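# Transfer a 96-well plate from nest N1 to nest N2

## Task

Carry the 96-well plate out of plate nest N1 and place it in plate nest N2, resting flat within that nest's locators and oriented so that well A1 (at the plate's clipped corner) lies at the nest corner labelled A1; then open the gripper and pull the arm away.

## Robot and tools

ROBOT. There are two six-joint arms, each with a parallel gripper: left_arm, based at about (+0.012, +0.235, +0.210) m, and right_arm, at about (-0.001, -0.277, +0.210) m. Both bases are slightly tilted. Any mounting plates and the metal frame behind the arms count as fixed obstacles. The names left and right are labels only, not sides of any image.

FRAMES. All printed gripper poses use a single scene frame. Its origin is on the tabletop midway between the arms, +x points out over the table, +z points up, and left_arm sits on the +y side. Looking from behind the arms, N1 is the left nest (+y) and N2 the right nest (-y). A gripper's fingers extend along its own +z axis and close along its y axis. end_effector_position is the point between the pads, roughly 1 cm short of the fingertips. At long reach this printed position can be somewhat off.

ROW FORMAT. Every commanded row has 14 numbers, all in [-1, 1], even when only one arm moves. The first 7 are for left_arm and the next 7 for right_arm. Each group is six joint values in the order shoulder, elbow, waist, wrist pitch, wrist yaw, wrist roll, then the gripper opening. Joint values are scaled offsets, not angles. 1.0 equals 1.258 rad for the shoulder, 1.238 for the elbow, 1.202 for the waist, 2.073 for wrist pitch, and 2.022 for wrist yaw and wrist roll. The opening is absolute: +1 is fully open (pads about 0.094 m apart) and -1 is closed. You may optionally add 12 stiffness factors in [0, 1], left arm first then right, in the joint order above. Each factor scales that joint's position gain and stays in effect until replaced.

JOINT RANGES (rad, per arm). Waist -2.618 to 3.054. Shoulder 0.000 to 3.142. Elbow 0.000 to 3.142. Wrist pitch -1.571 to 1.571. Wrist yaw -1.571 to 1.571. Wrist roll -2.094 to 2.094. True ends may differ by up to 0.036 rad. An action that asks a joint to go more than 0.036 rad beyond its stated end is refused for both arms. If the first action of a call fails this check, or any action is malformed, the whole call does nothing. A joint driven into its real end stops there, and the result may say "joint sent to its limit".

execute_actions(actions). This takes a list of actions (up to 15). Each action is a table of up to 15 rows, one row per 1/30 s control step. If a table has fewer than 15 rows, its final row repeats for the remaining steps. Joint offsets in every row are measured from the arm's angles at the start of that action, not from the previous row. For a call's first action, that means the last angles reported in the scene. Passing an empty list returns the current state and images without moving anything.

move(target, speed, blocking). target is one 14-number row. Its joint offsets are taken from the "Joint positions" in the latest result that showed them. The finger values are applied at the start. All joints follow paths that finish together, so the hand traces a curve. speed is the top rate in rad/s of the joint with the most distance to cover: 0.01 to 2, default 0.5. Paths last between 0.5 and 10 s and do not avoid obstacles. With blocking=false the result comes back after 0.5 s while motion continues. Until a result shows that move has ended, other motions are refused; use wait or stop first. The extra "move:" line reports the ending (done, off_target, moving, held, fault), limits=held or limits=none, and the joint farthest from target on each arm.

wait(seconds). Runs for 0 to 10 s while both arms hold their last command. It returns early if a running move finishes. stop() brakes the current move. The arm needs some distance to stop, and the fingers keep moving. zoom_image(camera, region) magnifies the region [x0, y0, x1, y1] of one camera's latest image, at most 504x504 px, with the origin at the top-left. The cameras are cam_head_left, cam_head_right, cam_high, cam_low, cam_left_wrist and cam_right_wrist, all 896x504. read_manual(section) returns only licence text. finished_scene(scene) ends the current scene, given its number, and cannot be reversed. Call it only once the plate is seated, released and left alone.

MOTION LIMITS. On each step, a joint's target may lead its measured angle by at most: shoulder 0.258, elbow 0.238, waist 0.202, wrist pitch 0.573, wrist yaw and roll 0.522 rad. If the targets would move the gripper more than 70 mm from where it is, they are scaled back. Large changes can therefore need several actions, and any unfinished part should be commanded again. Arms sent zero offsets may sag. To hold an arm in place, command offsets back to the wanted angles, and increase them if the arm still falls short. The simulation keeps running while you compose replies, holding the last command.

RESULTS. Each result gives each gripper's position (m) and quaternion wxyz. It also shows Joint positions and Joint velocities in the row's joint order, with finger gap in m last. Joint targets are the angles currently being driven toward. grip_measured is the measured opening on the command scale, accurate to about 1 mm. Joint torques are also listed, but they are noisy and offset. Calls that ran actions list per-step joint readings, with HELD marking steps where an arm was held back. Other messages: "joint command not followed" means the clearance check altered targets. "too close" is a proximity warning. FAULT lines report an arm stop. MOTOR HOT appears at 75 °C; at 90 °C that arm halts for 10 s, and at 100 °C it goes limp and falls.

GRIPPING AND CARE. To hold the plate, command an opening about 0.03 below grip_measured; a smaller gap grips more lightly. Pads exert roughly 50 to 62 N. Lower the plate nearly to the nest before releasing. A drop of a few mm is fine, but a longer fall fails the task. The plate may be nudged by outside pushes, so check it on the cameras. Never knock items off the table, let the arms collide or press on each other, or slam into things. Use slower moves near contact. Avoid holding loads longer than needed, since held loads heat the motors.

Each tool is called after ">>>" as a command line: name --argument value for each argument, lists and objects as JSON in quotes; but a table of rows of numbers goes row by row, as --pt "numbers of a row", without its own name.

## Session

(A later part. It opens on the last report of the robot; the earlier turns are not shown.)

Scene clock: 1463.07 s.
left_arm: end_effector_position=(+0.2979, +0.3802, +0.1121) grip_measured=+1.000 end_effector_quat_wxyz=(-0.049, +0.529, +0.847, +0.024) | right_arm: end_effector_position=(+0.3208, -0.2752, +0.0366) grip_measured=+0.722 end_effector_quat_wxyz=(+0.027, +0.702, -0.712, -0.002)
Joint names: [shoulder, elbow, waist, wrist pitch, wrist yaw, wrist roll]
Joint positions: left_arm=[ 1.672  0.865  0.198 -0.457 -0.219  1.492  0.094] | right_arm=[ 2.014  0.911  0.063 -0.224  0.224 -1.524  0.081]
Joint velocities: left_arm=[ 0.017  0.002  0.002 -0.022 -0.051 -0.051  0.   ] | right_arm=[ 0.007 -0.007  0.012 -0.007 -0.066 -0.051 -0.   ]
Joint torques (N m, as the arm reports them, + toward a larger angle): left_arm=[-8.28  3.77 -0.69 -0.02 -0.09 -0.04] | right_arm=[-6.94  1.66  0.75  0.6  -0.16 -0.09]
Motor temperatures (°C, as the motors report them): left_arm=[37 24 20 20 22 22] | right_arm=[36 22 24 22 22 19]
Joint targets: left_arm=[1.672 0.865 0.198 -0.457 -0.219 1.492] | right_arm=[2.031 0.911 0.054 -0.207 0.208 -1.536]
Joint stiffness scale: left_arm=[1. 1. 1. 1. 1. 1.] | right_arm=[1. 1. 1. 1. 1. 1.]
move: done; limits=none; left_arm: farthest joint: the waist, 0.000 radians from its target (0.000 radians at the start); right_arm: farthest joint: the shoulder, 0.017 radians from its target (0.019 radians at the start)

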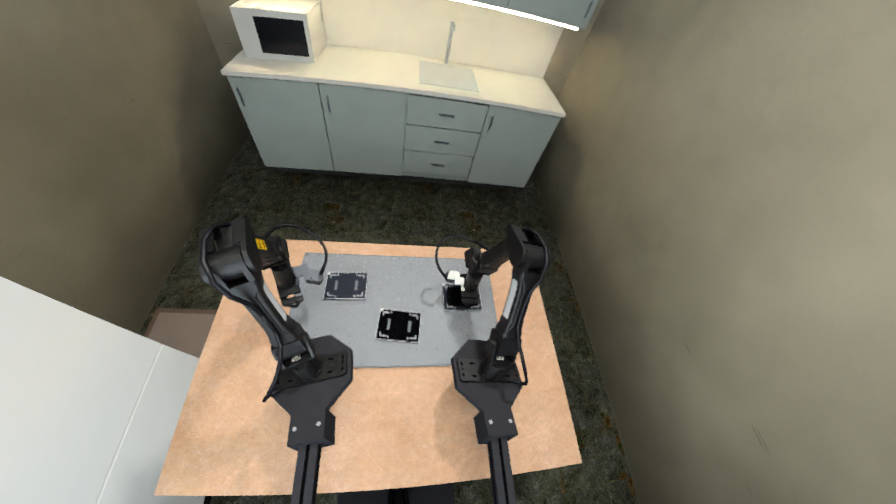

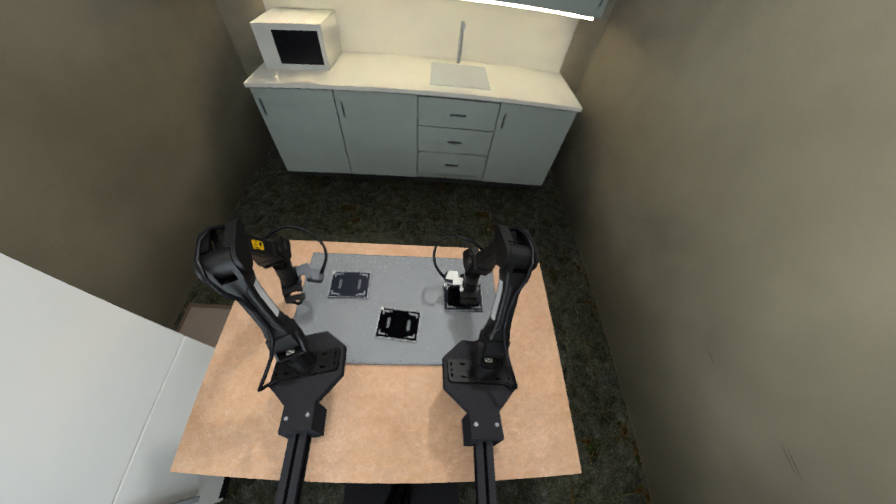

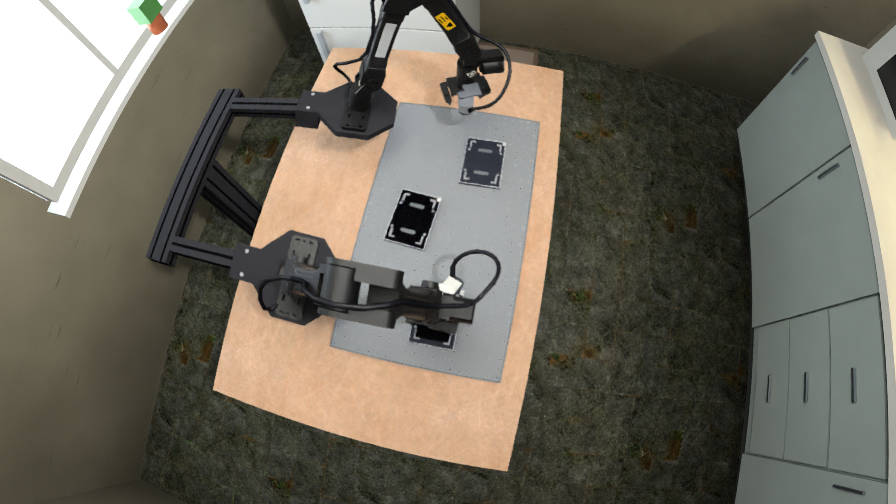

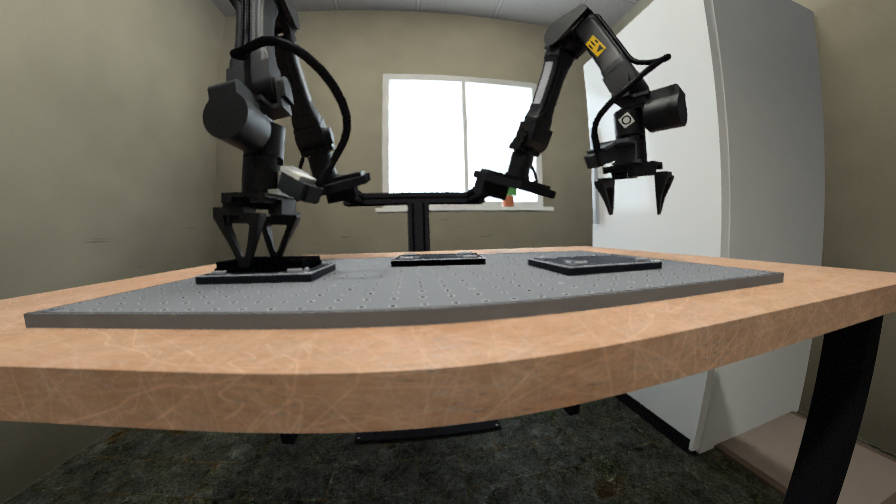

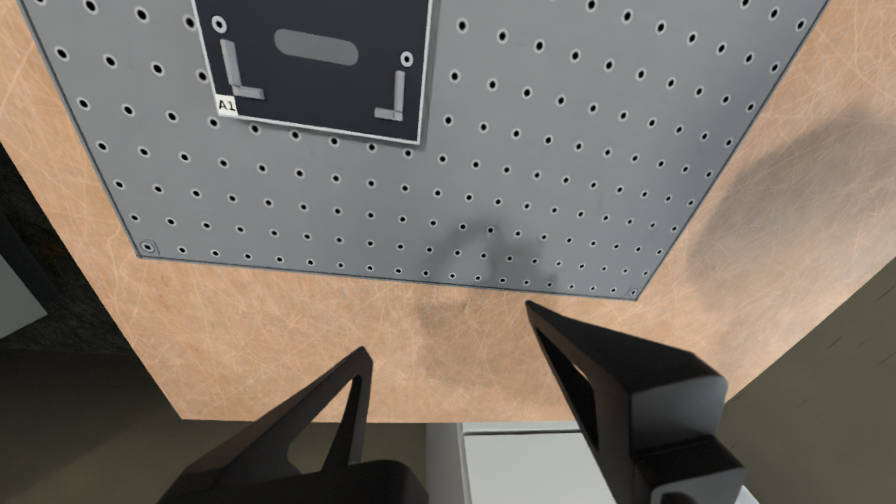

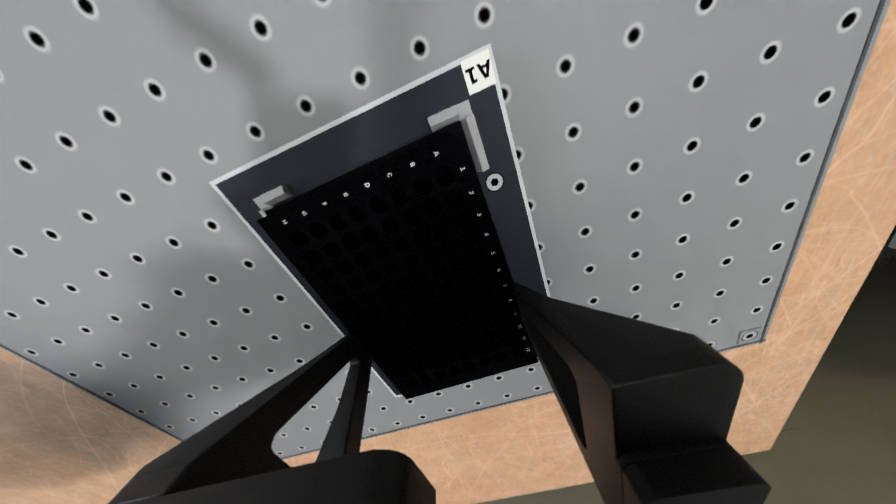

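>>> zoom_image --camera "cam_low" --region '[195, 250, 265, 290]'

>>> zoom_image --camera "cam_low" --region '[270, 245, 340, 290]'

>>> zoom_image --camera "cam_low" --region '[510, 240, 680, 290]'

Region (195, 250, 265, 290) of cam_low's 896x504 image, scaled by 7.200, with more detail than that image has; it fills the top 288 rows of this view, and the rest is white.

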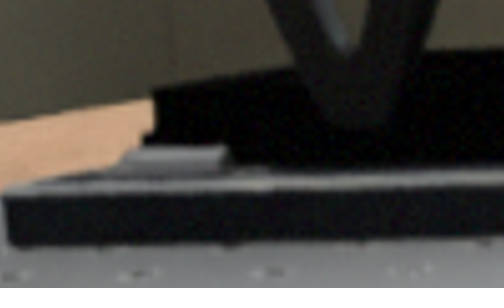

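Region (270, 245, 340, 290) of cam_low's 896x504 image, scaled by 7.200, with more detail than that image has; it fills the top 324 rows of this view, and the rest is white.

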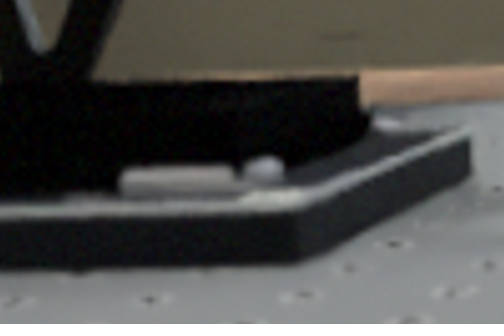

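Region (510, 240, 680, 290) of cam_low's 896x504 image, scaled by 2.965, with more detail than that image has; it fills the top 148 rows of this view, and the rest is white.

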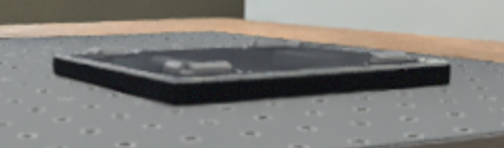

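>>> zoom_image --camera "cam_right_wrist" --region '[400, 80, 520, 200]'

>>> zoom_image --camera "cam_right_wrist" --region '[235, 160, 335, 260]'

>>> zoom_image --camera "cam_high" --region '[390, 290, 490, 370]'

>>> zoom_image --camera "cam_left_wrist" --region '[180, 0, 450, 160]'

Region (400, 80, 520, 200) of cam_right_wrist's 896x504 image, scaled by 4.200, with more detail than that image has.

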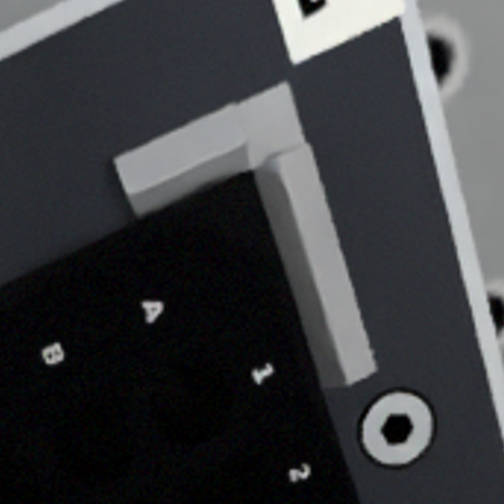

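Region (235, 160, 335, 260) of cam_right_wrist's 896x504 image, scaled by 5.040, with more detail than that image has.

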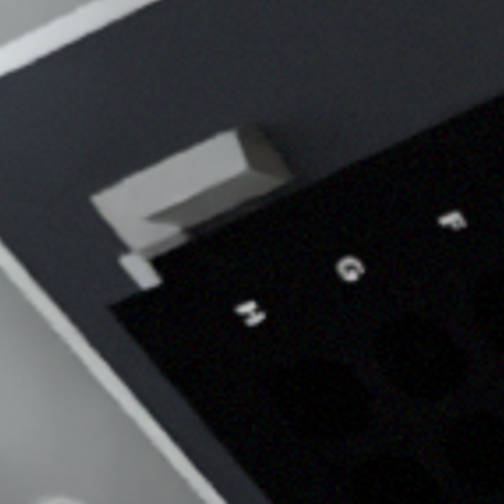

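Region (390, 290, 490, 370) of cam_high's 896x504 image, scaled by 5.040, with more detail than that image has; it fills the top 403 rows of this view, and the rest is white.

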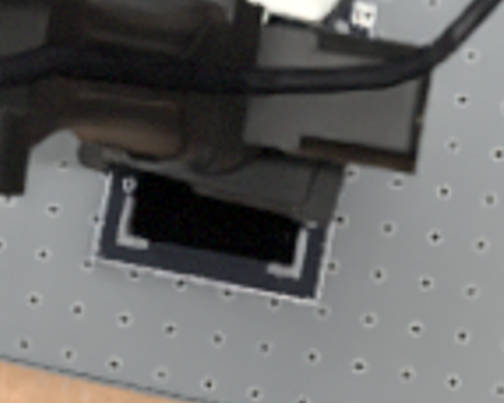

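Region (180, 0, 450, 160) of cam_left_wrist's 896x504 image, scaled by 1.867, with more detail than that image has; it fills the top 299 rows of this view, and the rest is white.

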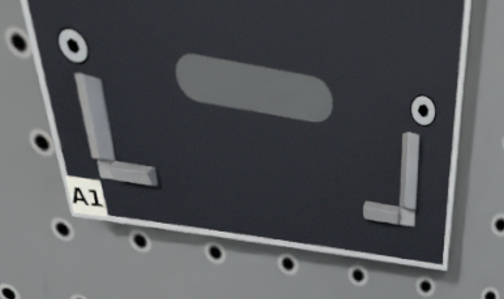

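>>> move --target '[0,0,0,0,0,0,1, 0.0024,0,-0.005,0.0082,-0.0079,-0.005,0.69]' --speed 0.03

>>> zoom_image --camera "cam_right_wrist" --region '[220, 40, 560, 260]'

Scene clock: 1550.43 s.
left_arm: end_effector_position=(+0.2979, +0.3802, +0.1121) grip_measured=+1.000 end_effector_quat_wxyz=(-0.049, +0.529, +0.847, +0.024) | right_arm: end_effector_position=(+0.3208, -0.2752, +0.0366) grip_measured=+0.722 end_effector_quat_wxyz=(+0.027, +0.701, -0.712, -0.002)
Joint names: [shoulder, elbow, waist, wrist pitch, wrist yaw, wrist roll]
Joint positions: left_arm=[ 1.672  0.865  0.198 -0.457 -0.219  1.492  0.094] | right_arm=[ 2.014  0.911  0.063 -0.224  0.225 -1.523  0.081]
Joint velocities: left_arm=[ 0.007  0.002 -0.002 -0.022  0.051  0.007  0.   ] | right_arm=[ 0.007  0.002 -0.002 -0.051  0.051  0.066  0.001]
Joint torques (N m, as the arm reports them, + toward a larger angle): left_arm=[-8.27  3.77 -0.7  -0.02 -0.09 -0.04] | right_arm=[-7.99  1.7   0.89  0.6  -0.17 -0.07]
Motor temperatures (°C, as the motors report them): left_arm=[37 24 20 20 22 22] | right_arm=[35 22 24 22 22 19]
Joint targets: left_arm=[1.672 0.865 0.198 -0.457 -0.219 1.492] | right_arm=[2.017 0.911 0.057 -0.207 0.208 -1.534]
Joint stiffness scale: left_arm=[1. 1. 1. 1. 1. 1.] | right_arm=[1. 1. 1. 1. 1. 1.]
move: done; limits=none; left_arm: farthest joint: the waist, 0.000 radians from its target (0.000 radians at the start); right_arm: farthest joint: the wrist pitch, 0.017 radians from its target (0.017 radians at the start)

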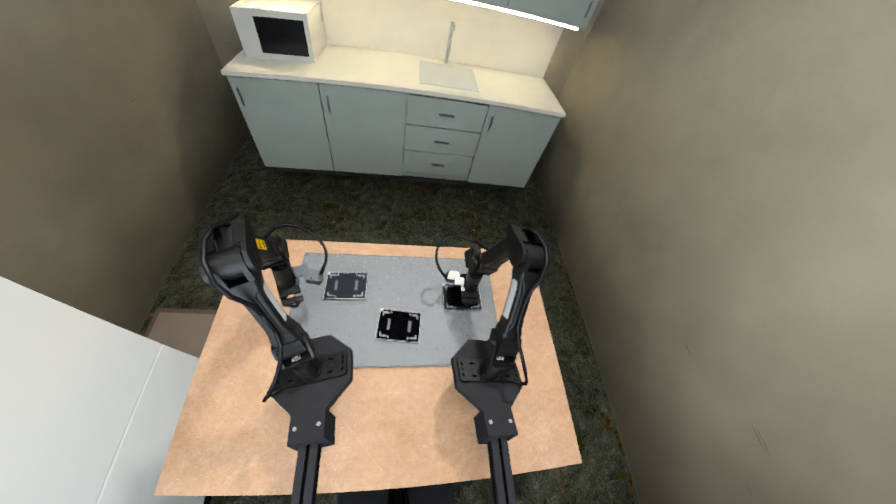

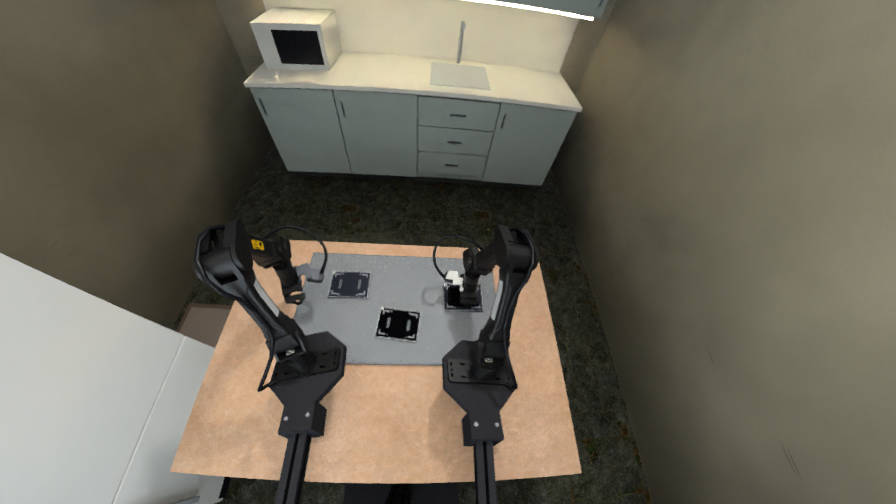

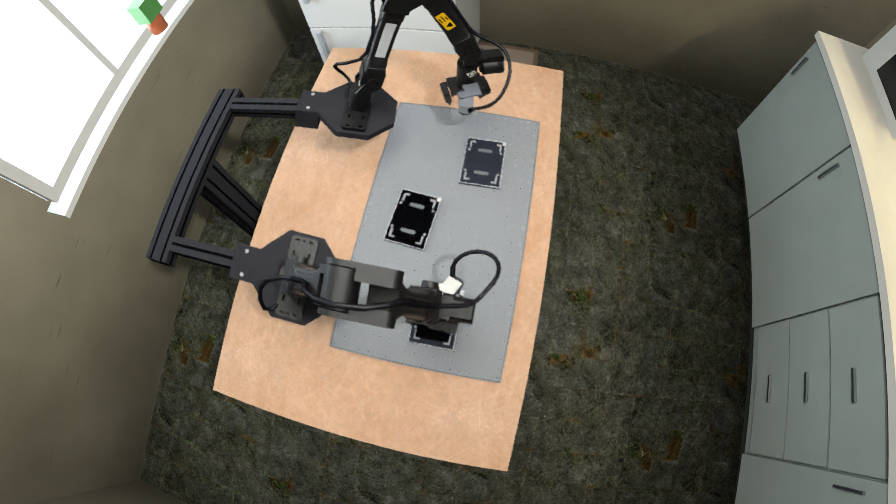

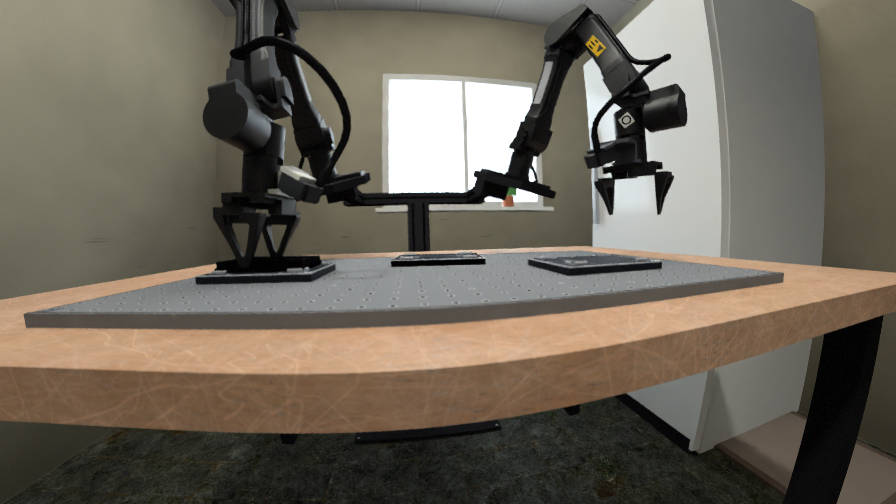

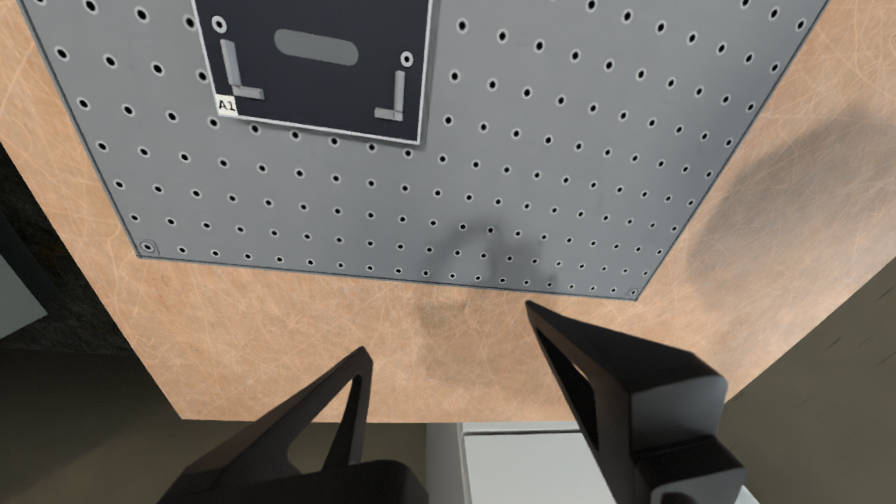

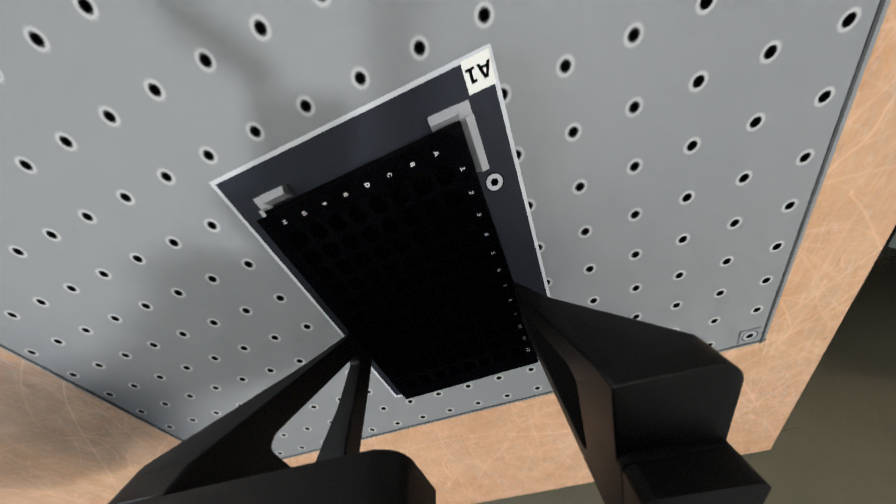

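Region (220, 40, 560, 260) of cam_right_wrist's 896x504 image, scaled by 1.482, with more detail than that image has; it fills the top 326 rows of this view, and the rest is white.

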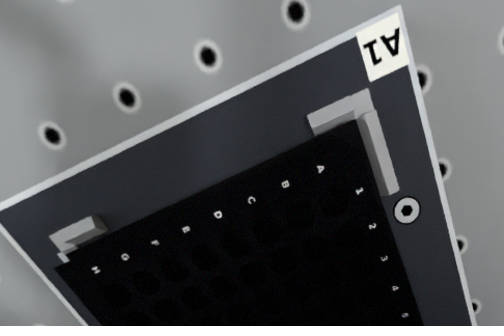

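>>> move --target '[0,0,0,0,0,0,1, 0.0024,0.0250,-0.005,0.0058,-0.0084,-0.0054,0.69]' --speed 0.03

>>> zoom_image --camera "cam_right_wrist" --region '[220, 40, 560, 260]'

Scene clock: 1566.83 s.
left_arm: end_effector_position=(+0.2979, +0.3802, +0.1121) grip_measured=+1.000 end_effector_quat_wxyz=(-0.049, +0.529, +0.847, +0.024) | right_arm: end_effector_position=(+0.3208, -0.2752, +0.0366) grip_measured=+0.722 end_effector_quat_wxyz=(+0.027, +0.701, -0.712, -0.002)
Joint names: [shoulder, elbow, waist, wrist pitch, wrist yaw, wrist roll]
Joint positions: left_arm=[ 1.672  0.865  0.198 -0.457 -0.219  1.492  0.094] | right_arm=[ 2.014  0.911  0.063 -0.224  0.225 -1.523  0.081]
Joint velocities: left_arm=[-0.007 -0.002  0.002 -0.051 -0.022  0.037  0.   ] | right_arm=[-0.007 -0.007 -0.002  0.007  0.051 -0.081 -0.001]
Joint torques (N m, as the arm reports them, + toward a larger angle): left_arm=[-8.27  3.78 -0.7  -0.02 -0.09 -0.04] | right_arm=[-7.97  3.82  0.89  0.54 -0.17 -0.1 ]
Motor temperatures (°C, as the motors report them): left_arm=[37 24 20 20 22 22] | right_arm=[35 22 24 22 22 19]
Joint targets: left_arm=[1.672 0.865 0.198 -0.457 -0.219 1.492] | right_arm=[2.017 0.942 0.057 -0.212 0.208 -1.534]
Joint stiffness scale: left_arm=[1. 1. 1. 1. 1. 1.] | right_arm=[1. 1. 1. 1. 1. 1.]
move: off_target (right_arm); limits=none; left_arm: farthest joint: the waist, 0.000 radians from its target (0.000 radians at the start); right_arm: farthest joint: the elbow, 0.031 radians from its target (0.031 radians at the start)

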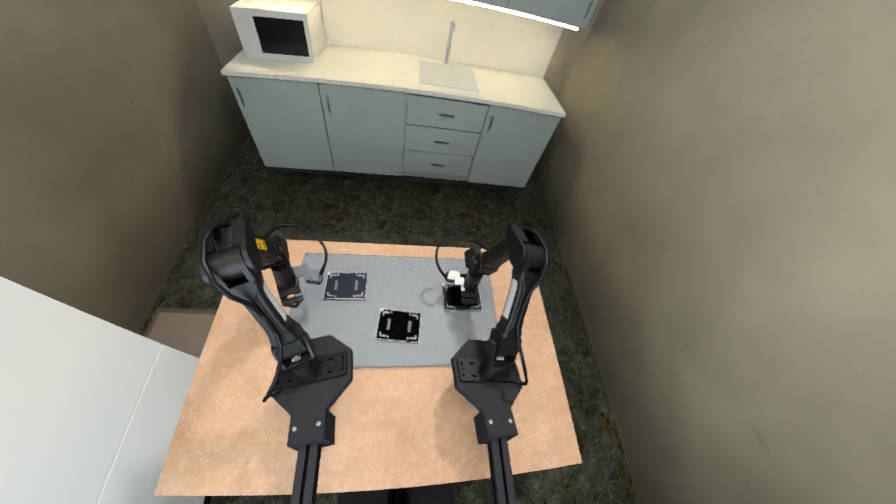

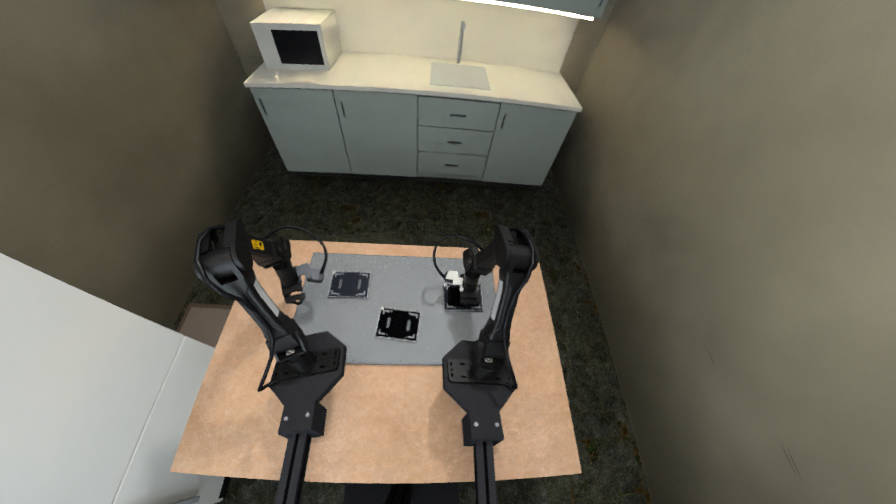

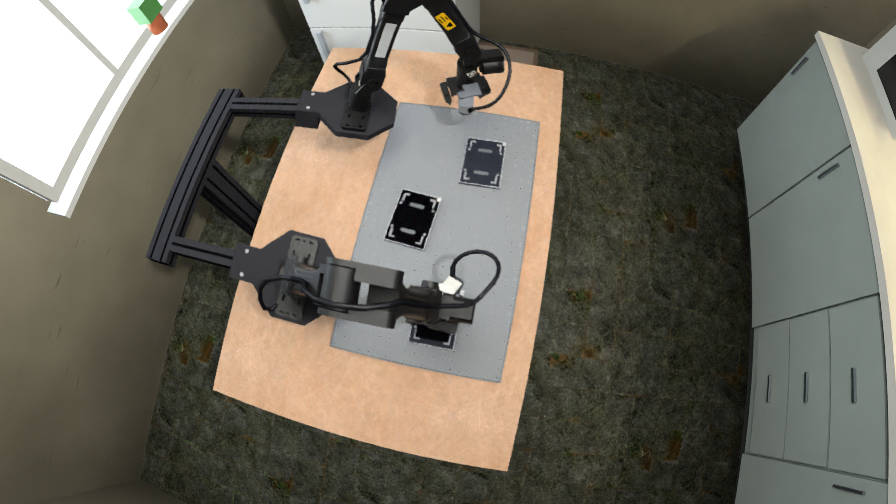

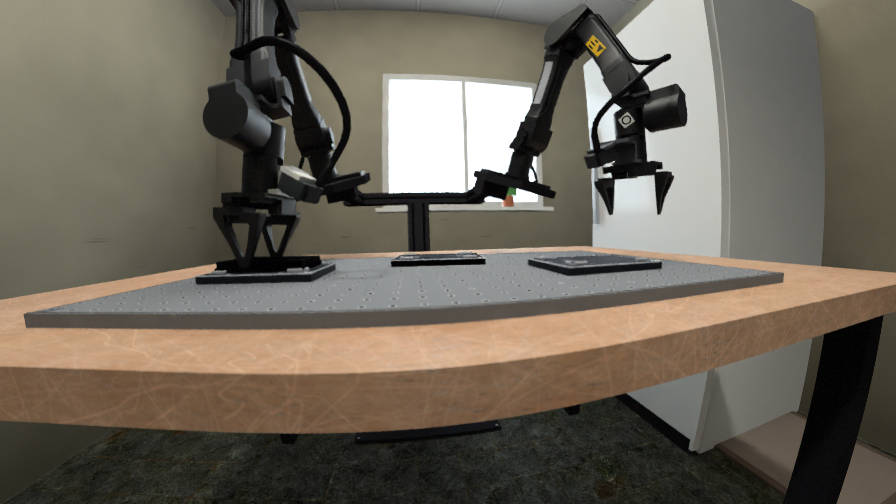

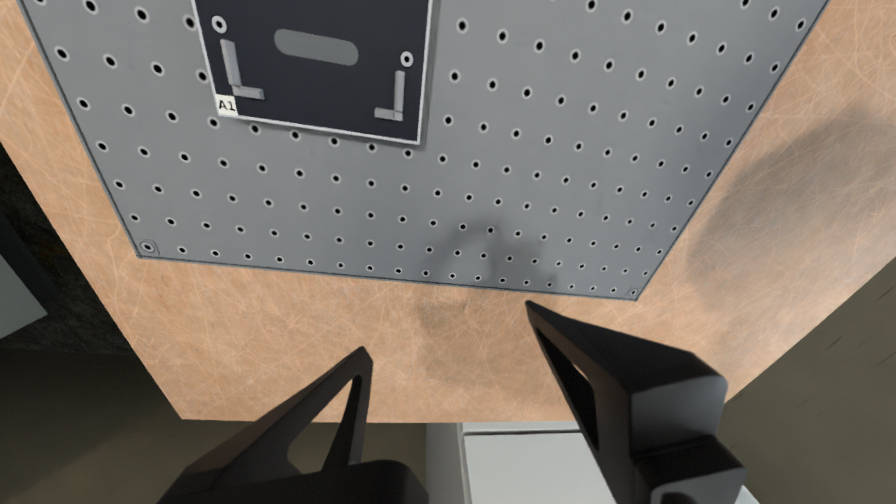

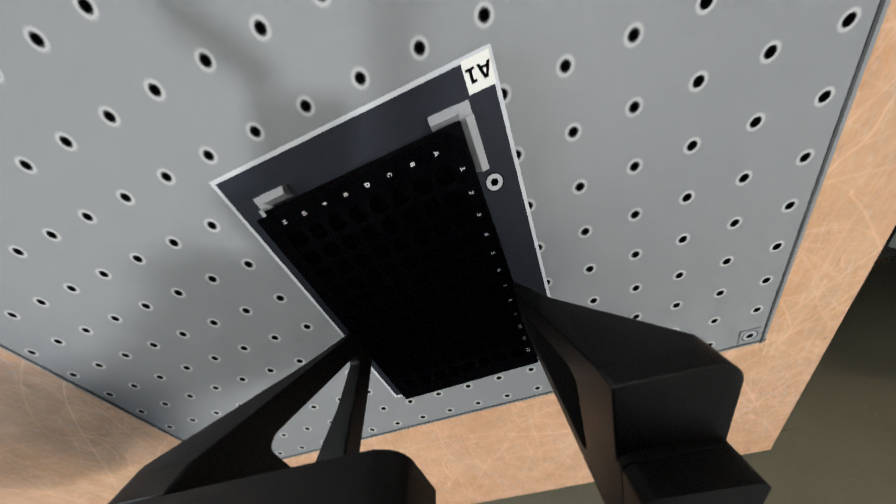

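Region (220, 40, 560, 260) of cam_right_wrist's 896x504 image, scaled by 1.482, with more detail than that image has; it fills the top 326 rows of this view, and the rest is white.

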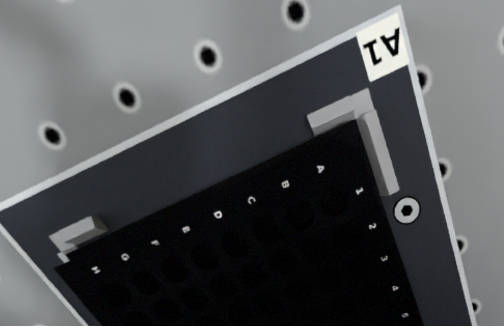

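>>> move --target '[0,0,0,0,0,0,1, 0.0024,0.0285,-0.005,0.0058,-0.0084,-0.0054,0.69]' --speed 0.05

Scene clock: 1571.20 s.
left_arm: end_effector_position=(+0.2979, +0.3802, +0.1121) grip_measured=+1.000 end_effector_quat_wxyz=(-0.049, +0.529, +0.847, +0.024) | right_arm: end_effector_position=(+0.3208, -0.2752, +0.0366) grip_measured=+0.722 end_effector_quat_wxyz=(+0.027, +0.701, -0.712, -0.002)
Joint names: [shoulder, elbow, waist, wrist pitch, wrist yaw, wrist roll]
Joint positions: left_arm=[ 1.672  0.865  0.198 -0.457 -0.219  1.492  0.094] | right_arm=[ 2.014  0.911  0.063 -0.224  0.225 -1.523  0.081]
Joint velocities: left_arm=[-0.002 -0.017 -0.012  0.051 -0.007 -0.007  0.   ] | right_arm=[-0.012 -0.007 -0.002  0.037 -0.007  0.066 -0.   ]
Joint torques (N m, as the arm reports them, + toward a larger angle): left_arm=[-8.27  3.78 -0.69 -0.02 -0.09 -0.04] | right_arm=[-7.95  4.08  0.91  0.53 -0.17 -0.08]
Motor temperatures (°C, as the motors report them): left_arm=[37 24 20 20 22 22] | right_arm=[35 22 24 22 22 19]
Joint targets: left_arm=[1.672 0.865 0.198 -0.457 -0.219 1.492] | right_arm=[2.017 0.947 0.057 -0.212 0.208 -1.534]
Joint stiffness scale: left_arm=[1. 1. 1. 1. 1. 1.] | right_arm=[1. 1. 1. 1. 1. 1.]
move: off_target (right_arm); limits=none; left_arm: farthest joint: the waist, 0.000 radians from its target (0.000 radians at the start); right_arm: farthest joint: the elbow, 0.035 radians from its target (0.035 radians at the start)

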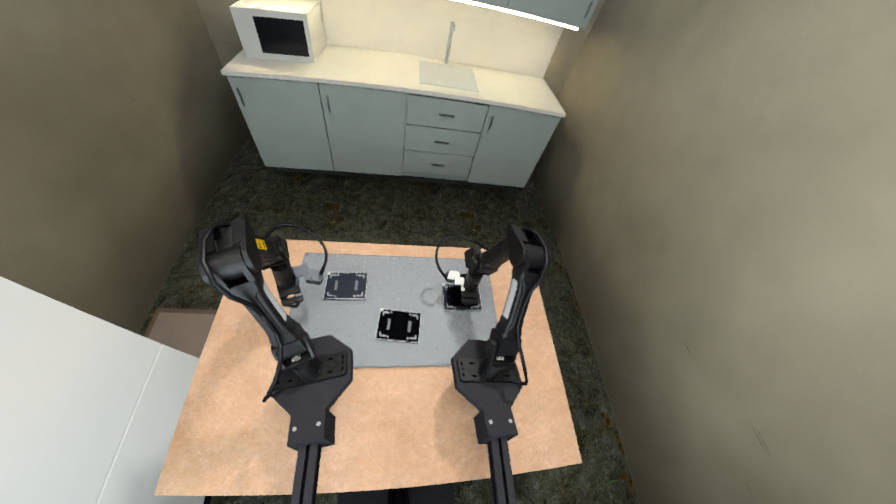

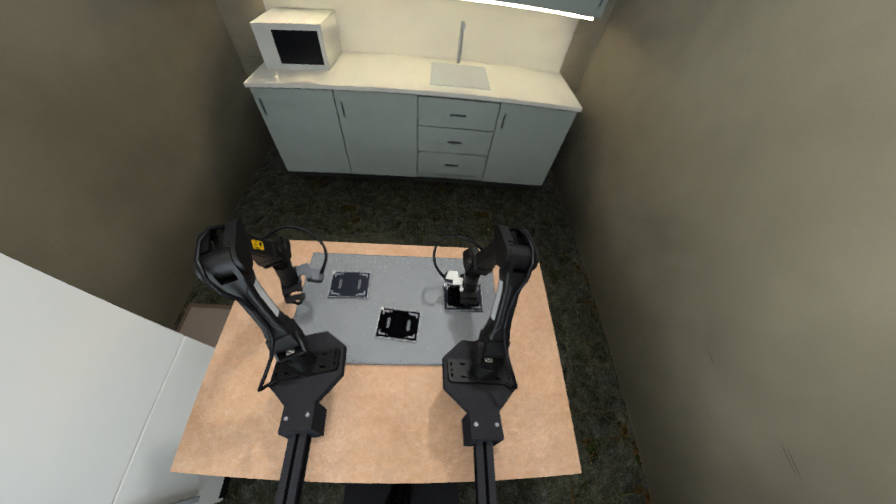

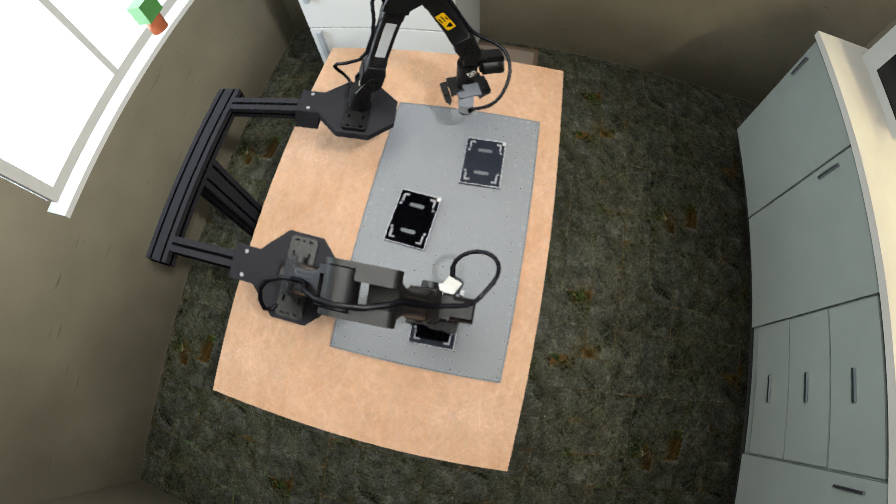

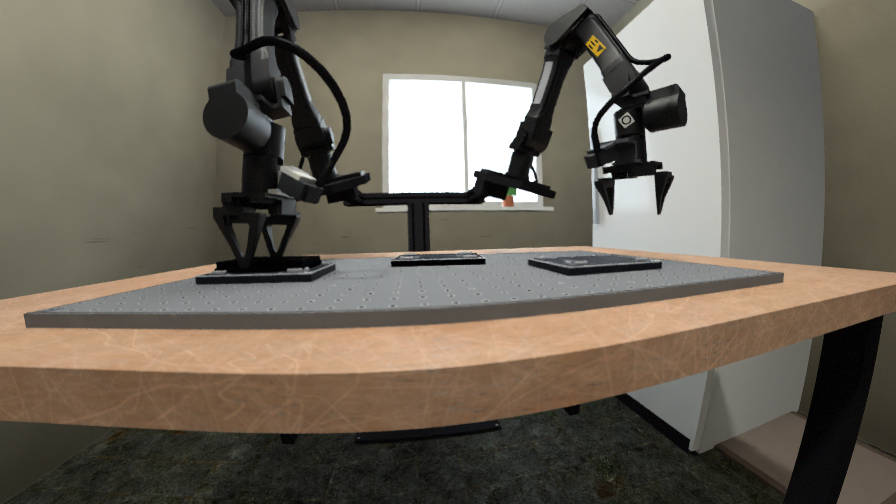

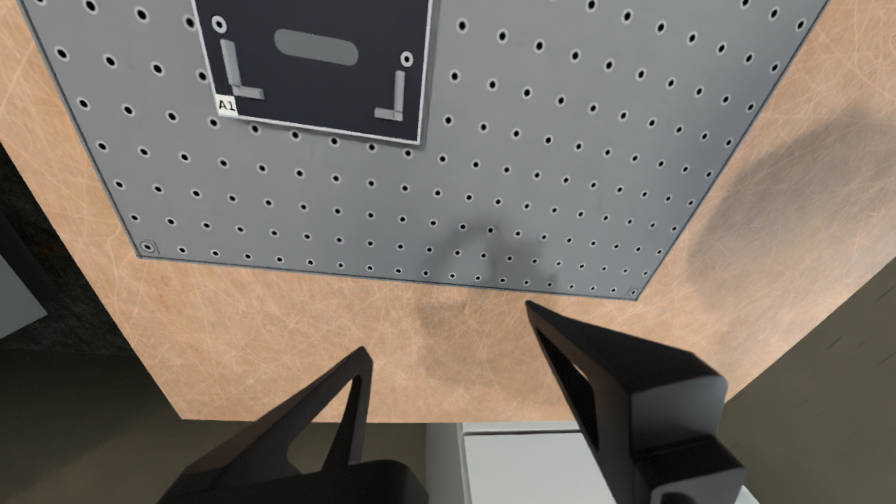

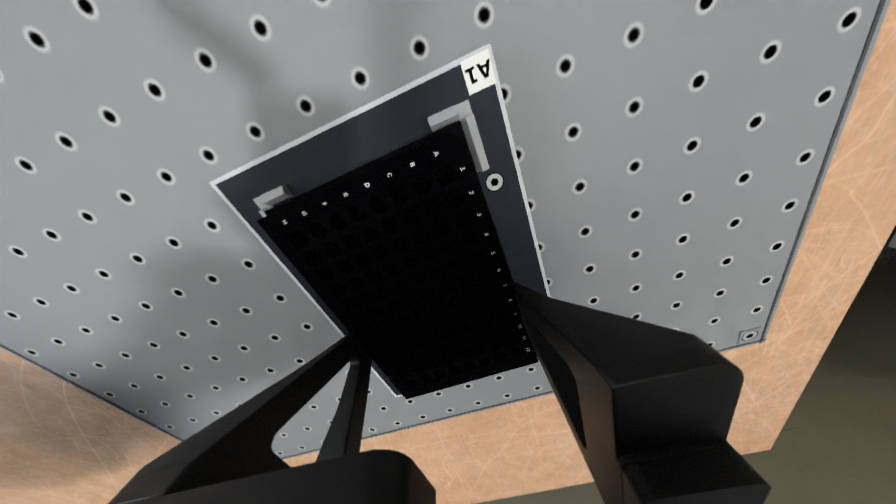

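>>> move --target '[0,0,0,0,0,0,1, 0.0024,0.0325,-0.005,0.0058,-0.0084,-0.0054,0.69]' --speed 0.05

Scene clock: 1576.13 s.
left_arm: end_effector_position=(+0.2979, +0.3802, +0.1121) grip_measured=+1.000 end_effector_quat_wxyz=(-0.049, +0.529, +0.847, +0.024) | right_arm: end_effector_position=(+0.3214, -0.2752, +0.0371) grip_measured=+0.722 end_effector_quat_wxyz=(+0.028, +0.701, -0.712, -0.003)
Joint names: [shoulder, elbow, waist, wrist pitch, wrist yaw, wrist roll]
Joint positions: left_arm=[ 1.672  0.865  0.198 -0.457 -0.219  1.492  0.094] | right_arm=[ 2.014  0.916  0.063 -0.23   0.224 -1.523  0.081]
Joint velocities: left_arm=[-0.017 -0.007  0.002 -0.007 -0.037 -0.051  0.   ] | right_arm=[ 0.007  0.002  0.007 -0.007 -0.051  0.007 -0.001]
Joint torques (N m, as the arm reports them, + toward a larger angle): left_arm=[-8.27  3.78 -0.7  -0.02 -0.09 -0.04] | right_arm=[-8.01  4.12  0.9   0.61 -0.16 -0.08]
Motor temperatures (°C, as the motors report them): left_arm=[37 24 20 20 22 22] | right_arm=[35 22 24 22 22 19]
Joint targets: left_arm=[1.672 0.865 0.198 -0.457 -0.219 1.492] | right_arm=[2.017 0.951 0.057 -0.212 0.208 -1.534]
Joint stiffness scale: left_arm=[1. 1. 1. 1. 1. 1.] | right_arm=[1. 1. 1. 1. 1. 1.]
move: off_target (right_arm); limits=none; left_arm: farthest joint: the waist, 0.000 radians from its target (0.000 radians at the start); right_arm: farthest joint: the elbow, 0.035 radians from its target (0.040 radians at the start)

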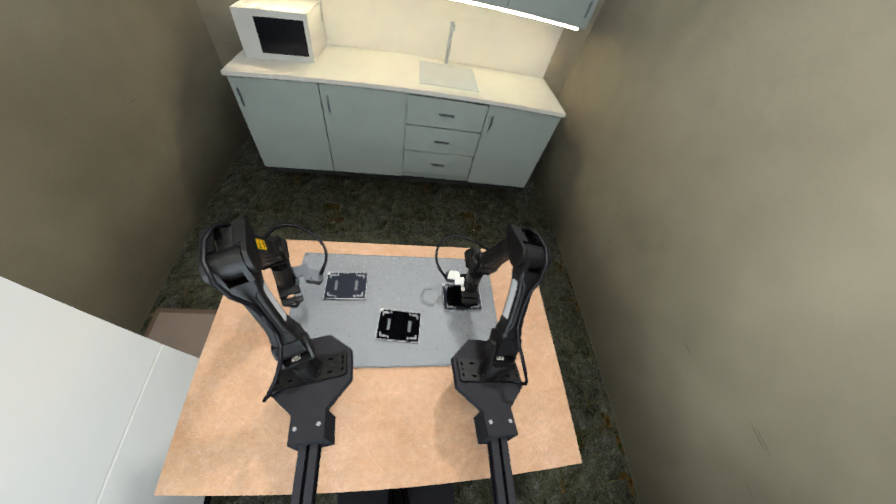

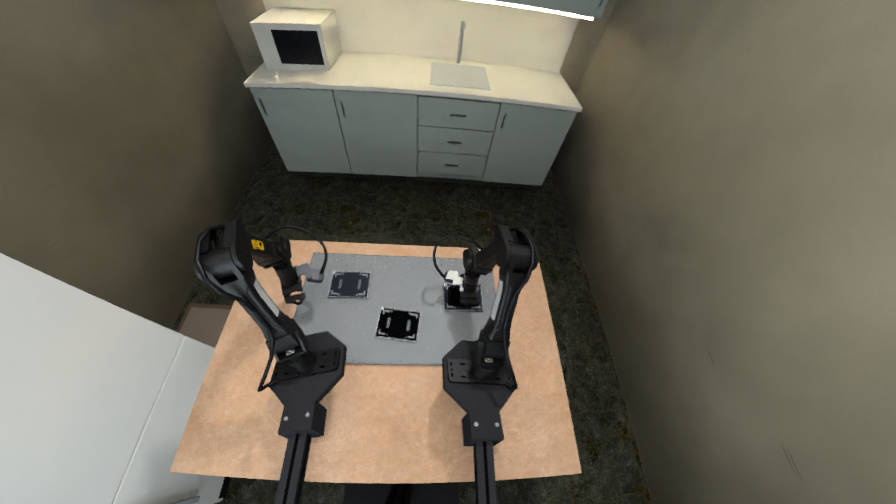

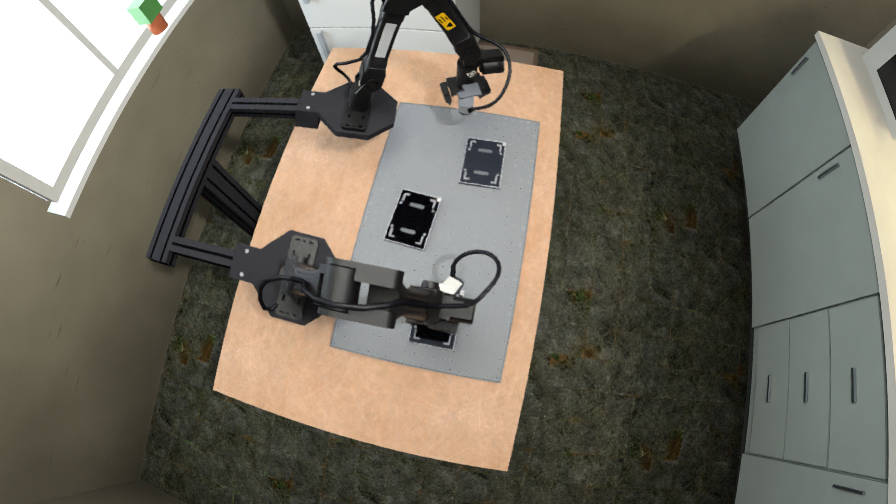

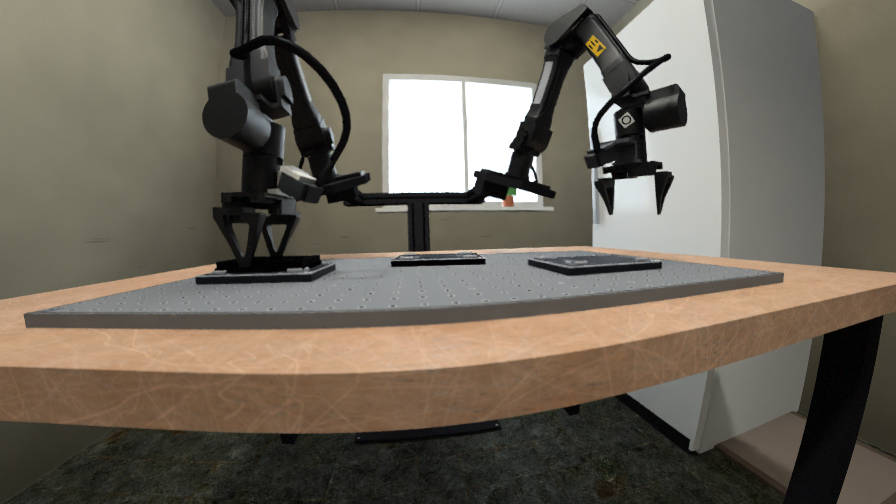

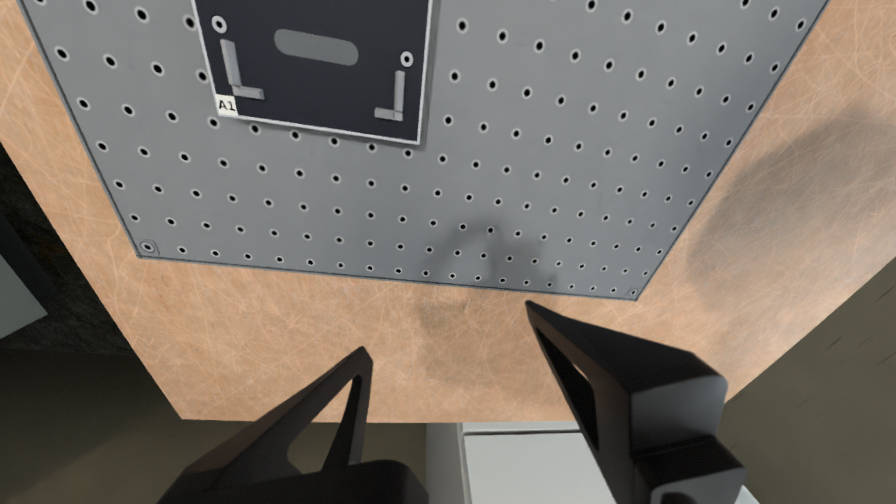

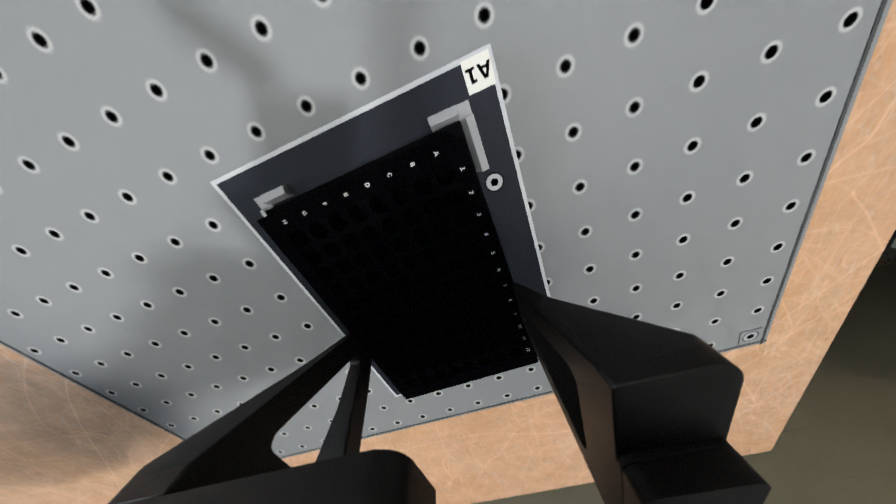

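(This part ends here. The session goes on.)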